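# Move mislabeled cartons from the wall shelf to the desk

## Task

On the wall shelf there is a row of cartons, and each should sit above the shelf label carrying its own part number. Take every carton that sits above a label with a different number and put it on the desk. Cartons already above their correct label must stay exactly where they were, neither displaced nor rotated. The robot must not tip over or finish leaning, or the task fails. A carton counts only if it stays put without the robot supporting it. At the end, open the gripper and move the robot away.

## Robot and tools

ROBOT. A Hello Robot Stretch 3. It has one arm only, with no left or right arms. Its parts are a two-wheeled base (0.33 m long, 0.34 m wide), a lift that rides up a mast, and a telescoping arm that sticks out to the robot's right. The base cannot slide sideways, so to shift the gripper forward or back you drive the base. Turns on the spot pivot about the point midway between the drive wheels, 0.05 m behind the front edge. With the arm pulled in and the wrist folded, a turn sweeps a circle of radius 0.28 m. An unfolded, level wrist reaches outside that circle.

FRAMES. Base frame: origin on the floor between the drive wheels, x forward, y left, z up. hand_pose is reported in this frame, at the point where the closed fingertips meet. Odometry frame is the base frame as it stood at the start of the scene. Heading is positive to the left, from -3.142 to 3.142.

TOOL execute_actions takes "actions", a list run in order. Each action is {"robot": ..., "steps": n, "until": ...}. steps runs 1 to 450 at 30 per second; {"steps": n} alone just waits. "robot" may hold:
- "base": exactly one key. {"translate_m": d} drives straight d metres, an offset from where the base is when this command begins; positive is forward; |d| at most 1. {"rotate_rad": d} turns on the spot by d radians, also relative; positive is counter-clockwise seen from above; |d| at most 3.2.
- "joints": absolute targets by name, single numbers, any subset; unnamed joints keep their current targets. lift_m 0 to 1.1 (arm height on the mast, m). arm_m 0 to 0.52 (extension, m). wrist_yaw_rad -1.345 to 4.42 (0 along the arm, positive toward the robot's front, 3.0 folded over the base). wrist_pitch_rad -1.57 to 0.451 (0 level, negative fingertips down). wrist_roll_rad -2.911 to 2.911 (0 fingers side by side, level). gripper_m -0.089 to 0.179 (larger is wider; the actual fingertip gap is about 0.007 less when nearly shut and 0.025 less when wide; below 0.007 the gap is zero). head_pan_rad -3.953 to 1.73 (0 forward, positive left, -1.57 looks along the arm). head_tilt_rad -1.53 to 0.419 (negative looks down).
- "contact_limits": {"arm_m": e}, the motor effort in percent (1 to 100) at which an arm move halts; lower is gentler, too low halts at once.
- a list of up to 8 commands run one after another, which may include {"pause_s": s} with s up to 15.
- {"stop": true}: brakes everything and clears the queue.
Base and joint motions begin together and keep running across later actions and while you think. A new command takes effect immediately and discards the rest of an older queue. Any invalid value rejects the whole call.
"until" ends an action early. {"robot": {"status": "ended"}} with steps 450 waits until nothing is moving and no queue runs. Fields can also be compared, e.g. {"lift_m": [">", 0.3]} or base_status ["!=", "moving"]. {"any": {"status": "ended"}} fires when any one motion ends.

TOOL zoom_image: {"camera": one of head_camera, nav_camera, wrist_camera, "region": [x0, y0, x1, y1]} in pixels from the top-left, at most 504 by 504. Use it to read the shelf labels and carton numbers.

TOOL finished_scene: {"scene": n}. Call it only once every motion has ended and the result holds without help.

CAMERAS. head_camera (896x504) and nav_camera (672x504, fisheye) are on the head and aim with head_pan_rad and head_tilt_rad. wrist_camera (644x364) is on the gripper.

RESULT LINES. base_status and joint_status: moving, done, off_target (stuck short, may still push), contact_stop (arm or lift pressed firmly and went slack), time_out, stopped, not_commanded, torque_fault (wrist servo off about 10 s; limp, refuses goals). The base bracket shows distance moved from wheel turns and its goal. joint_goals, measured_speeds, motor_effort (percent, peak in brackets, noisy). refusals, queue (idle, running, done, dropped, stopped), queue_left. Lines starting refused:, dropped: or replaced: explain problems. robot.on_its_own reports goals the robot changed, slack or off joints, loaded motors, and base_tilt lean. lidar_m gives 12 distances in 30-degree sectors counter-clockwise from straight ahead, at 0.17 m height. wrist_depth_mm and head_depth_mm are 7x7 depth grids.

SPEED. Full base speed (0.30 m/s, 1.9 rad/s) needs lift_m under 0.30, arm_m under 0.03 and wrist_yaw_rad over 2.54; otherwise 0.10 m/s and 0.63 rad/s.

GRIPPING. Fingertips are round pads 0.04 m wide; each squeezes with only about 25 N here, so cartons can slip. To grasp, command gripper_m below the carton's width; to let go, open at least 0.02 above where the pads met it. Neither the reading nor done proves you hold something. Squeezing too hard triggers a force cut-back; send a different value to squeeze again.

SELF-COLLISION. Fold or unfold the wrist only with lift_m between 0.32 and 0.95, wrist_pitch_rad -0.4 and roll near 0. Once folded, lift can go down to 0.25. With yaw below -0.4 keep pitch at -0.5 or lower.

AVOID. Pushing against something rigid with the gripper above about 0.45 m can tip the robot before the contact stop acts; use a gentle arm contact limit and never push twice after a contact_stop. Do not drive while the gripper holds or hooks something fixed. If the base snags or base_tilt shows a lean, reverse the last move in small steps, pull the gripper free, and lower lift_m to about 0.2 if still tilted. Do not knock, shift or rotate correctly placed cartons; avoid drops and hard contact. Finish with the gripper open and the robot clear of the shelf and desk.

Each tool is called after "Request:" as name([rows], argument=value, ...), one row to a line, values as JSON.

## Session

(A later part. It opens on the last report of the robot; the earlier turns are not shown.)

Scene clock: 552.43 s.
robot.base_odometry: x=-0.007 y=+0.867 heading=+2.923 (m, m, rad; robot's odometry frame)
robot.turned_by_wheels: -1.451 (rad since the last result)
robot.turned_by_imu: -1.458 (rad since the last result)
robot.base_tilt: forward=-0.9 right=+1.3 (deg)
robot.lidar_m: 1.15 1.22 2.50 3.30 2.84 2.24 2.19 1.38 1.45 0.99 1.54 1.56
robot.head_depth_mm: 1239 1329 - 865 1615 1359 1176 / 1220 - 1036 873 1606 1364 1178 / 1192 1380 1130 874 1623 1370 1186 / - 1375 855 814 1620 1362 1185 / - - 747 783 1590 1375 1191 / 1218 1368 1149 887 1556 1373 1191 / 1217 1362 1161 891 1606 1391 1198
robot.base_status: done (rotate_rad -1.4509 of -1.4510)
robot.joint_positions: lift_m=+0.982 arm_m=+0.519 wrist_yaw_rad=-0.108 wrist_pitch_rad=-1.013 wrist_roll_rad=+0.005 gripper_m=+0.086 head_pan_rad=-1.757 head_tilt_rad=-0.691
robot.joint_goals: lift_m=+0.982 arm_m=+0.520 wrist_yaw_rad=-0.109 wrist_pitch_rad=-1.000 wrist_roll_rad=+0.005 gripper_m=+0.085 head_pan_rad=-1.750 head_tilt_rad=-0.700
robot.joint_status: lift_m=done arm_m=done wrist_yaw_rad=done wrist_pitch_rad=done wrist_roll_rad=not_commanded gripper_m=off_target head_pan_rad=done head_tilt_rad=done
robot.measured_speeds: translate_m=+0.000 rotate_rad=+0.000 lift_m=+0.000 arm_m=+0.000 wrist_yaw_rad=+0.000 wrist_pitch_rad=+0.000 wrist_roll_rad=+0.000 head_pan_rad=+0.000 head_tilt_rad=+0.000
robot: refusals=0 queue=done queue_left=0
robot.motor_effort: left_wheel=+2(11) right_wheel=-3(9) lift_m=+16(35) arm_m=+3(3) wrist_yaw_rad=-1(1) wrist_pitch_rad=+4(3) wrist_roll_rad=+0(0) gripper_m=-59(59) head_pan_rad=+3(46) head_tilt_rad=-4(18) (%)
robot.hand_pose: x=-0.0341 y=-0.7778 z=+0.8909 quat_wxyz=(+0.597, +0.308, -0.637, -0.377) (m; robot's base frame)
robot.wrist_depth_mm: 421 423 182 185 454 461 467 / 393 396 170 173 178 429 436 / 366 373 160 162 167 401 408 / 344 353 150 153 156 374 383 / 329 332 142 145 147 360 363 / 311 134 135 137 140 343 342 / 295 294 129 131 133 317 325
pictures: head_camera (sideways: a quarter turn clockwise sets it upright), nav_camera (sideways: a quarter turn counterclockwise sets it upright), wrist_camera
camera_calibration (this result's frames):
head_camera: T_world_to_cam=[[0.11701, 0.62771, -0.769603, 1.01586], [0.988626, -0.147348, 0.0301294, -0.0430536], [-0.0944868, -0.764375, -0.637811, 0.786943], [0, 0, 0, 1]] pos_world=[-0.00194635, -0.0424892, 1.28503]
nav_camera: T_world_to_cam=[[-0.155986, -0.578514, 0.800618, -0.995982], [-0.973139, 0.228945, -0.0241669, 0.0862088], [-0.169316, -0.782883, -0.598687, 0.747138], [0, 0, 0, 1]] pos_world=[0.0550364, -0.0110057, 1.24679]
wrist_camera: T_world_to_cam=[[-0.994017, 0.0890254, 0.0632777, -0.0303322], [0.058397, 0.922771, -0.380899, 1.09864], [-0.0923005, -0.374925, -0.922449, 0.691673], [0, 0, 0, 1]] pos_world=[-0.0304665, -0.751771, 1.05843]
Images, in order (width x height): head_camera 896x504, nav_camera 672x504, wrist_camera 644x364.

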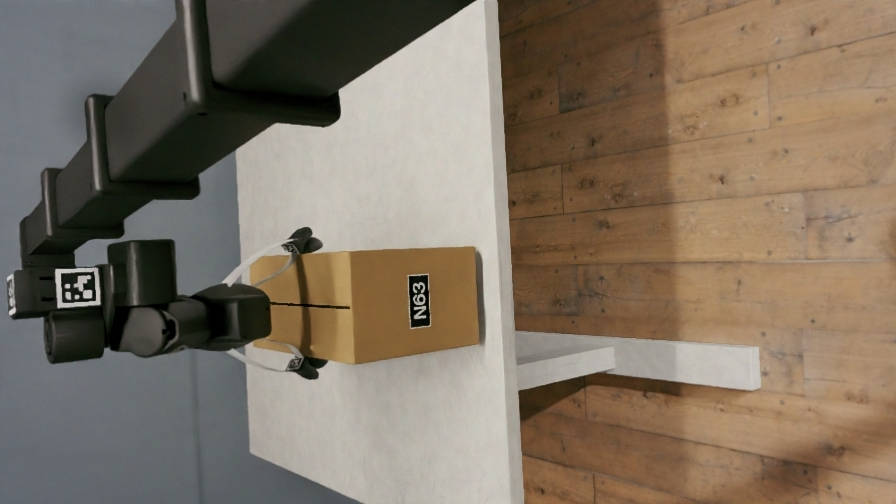

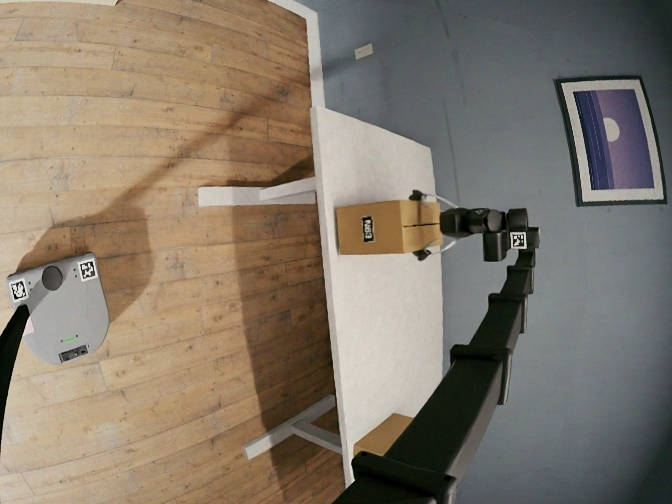

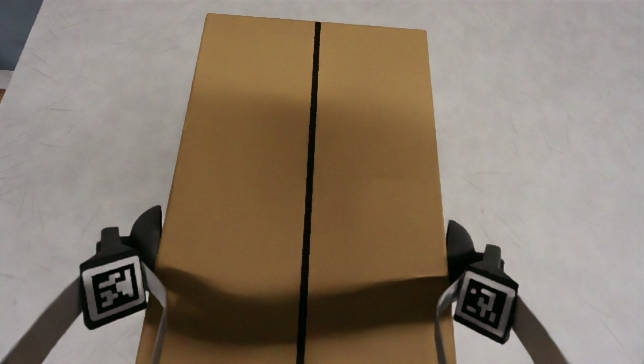

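Request:
execute_actions([
  {"robot": {"joints": {"lift_m": 0.970}}, "steps": 60, "until": {"robot": {"lift_m": ["<", 0.975]}}},
  {"robot": {"joints": {"gripper_m": 0.179}}, "steps": 90, "until": {"robot": {"gripper_m": [">", 0.162]}}},
  {"robot": {"joints": {"lift_m": 1.07, "arm_m": 0.22, "head_pan_rad": -2.0}}, "steps": 150, "until": {"robot": {"status": "ended"}}},
])

Scene clock: 570.57 s.
robot.base_odometry: x=-0.007 y=+0.867 heading=+2.923 (m, m, rad; robot's odometry frame)
robot.turned_by_wheels: +0.000 (rad since the last result)
robot.turned_by_imu: +0.000 (rad since the last result)
robot.base_tilt: forward=-0.9 right=+1.3 (deg)
robot.lidar_m: 1.15 1.22 2.50 3.30 2.83 2.25 2.19 1.38 1.45 0.99 1.55 1.56
robot.head_depth_mm: - 1480 1071 956 1611 1355 1176 / - 1467 1125 929 1614 1361 1178 / - 1420 1127 931 1612 1368 1185 / 1307 1403 1136 902 1632 1367 1189 / 1259 1385 1192 881 1627 1384 1194 / - 1386 1104 778 1598 1373 1190 / - - - 734 1354 1361 1195
robot.base_status: done (rotate_rad -1.4509 of -1.4510)
robot.joint_positions: lift_m=+1.070 arm_m=+0.220 wrist_yaw_rad=-0.108 wrist_pitch_rad=-1.011 wrist_roll_rad=+0.005 gripper_m=+0.179 head_pan_rad=-1.993 head_tilt_rad=-0.691
robot.joint_goals: lift_m=+1.070 arm_m=+0.220 wrist_yaw_rad=-0.109 wrist_pitch_rad=-1.000 wrist_roll_rad=+0.005 gripper_m=+0.179 head_pan_rad=-2.000 head_tilt_rad=-0.700
robot.joint_status: lift_m=done arm_m=done wrist_yaw_rad=done wrist_pitch_rad=done wrist_roll_rad=not_commanded gripper_m=done head_pan_rad=done head_tilt_rad=done
robot.measured_speeds: translate_m=+0.000 rotate_rad=+0.000 lift_m=+0.000 arm_m=+0.000 wrist_yaw_rad=+0.000 wrist_pitch_rad=+0.000 wrist_roll_rad=+0.000 head_pan_rad=+0.000 head_tilt_rad=+0.000
robot: refusals=0 queue=done queue_left=0
robot.motor_effort: left_wheel=+2(2) right_wheel=-2(3) lift_m=+32(33) arm_m=-4(0) wrist_yaw_rad=-1(1) wrist_pitch_rad=+3(3) wrist_roll_rad=+0(1) gripper_m=+1(97) head_pan_rad=-3(21) head_tilt_rad=-4(4) (%)
robot.hand_pose: x=-0.0341 y=-0.4802 z=+0.9783 quat_wxyz=(+0.598, +0.308, -0.637, -0.377) (m; robot's base frame)
robot.wrist_depth_mm: - 534 322 328 576 587 600 / - 499 325 322 533 541 559 / 468 475 453 421 494 508 524 / - - - 486 481 489 495 / - - - - - - - / - - - - - - - / 988 - - - - - -
pictures: head_camera (sideways: a quarter turn clockwise sets it upright), nav_camera (sideways: a quarter turn counterclockwise sets it upright), wrist_camera
camera_calibration (this result's frames):
head_camera: T_world_to_cam=[[0.260557, 0.582966, -0.769585, 1.01496], [0.926762, -0.37444, 0.0301305, -0.0426776], [-0.270598, -0.721072, -0.637833, 0.788045], [0, 0, 0, 1]] pos_world=[-0.0116586, -0.0394293, 1.28502]
nav_camera: T_world_to_cam=[[-0.286948, -0.526021, 0.800601, -0.995161], [-0.892624, 0.450153, -0.0241657, 0.085716], [-0.347681, -0.72157, -0.59871, 0.748255], [0, 0, 0, 1]] pos_world=[0.0511068, -0.0221422, 1.24679]
wrist_camera: T_world_to_cam=[[-0.994001, 0.0891762, 0.0633225, -0.0623959], [0.0583013, 0.921873, -0.38308, 0.858978], [-0.092537, -0.377091, -0.921542, 0.882009], [0, 0, 0, 1]] pos_world=[-0.0304827, -0.453708, 1.14582]
Images, in order (width x height): head_camera 896x504, nav_camera 672x504, wrist_camera 644x364.

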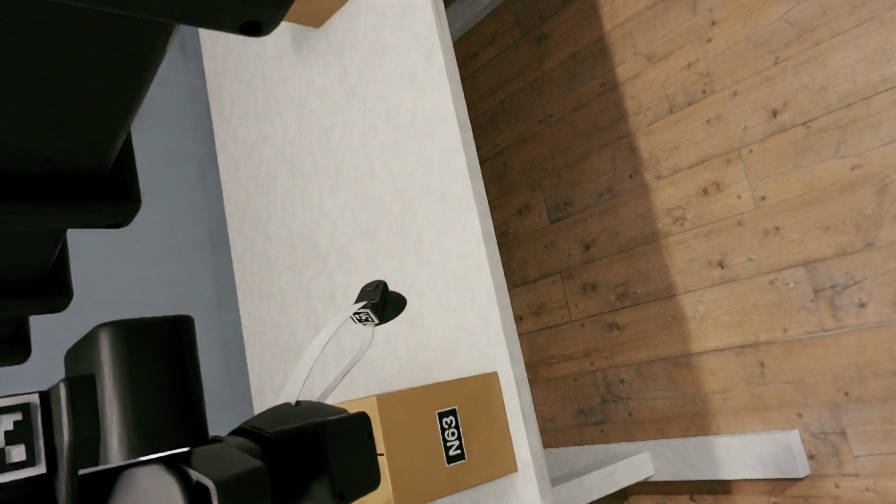

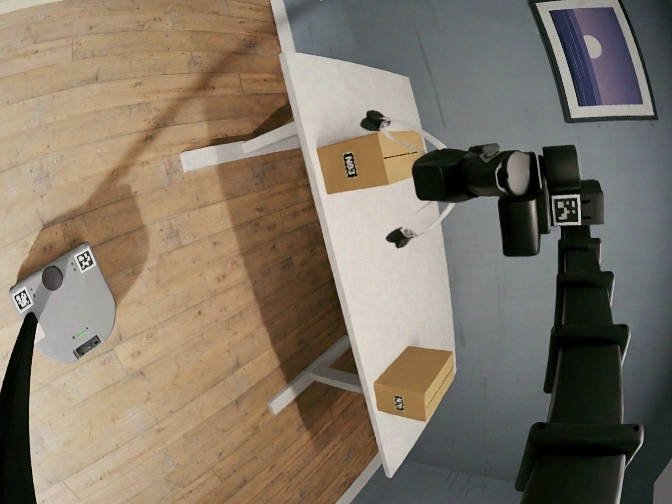

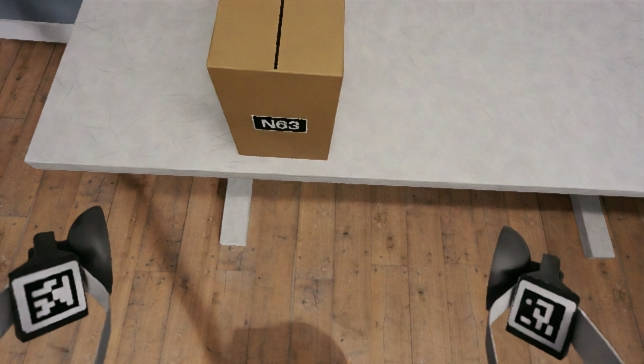

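Request:
finished_scene(scene=2)

The scene is finished: the task was done.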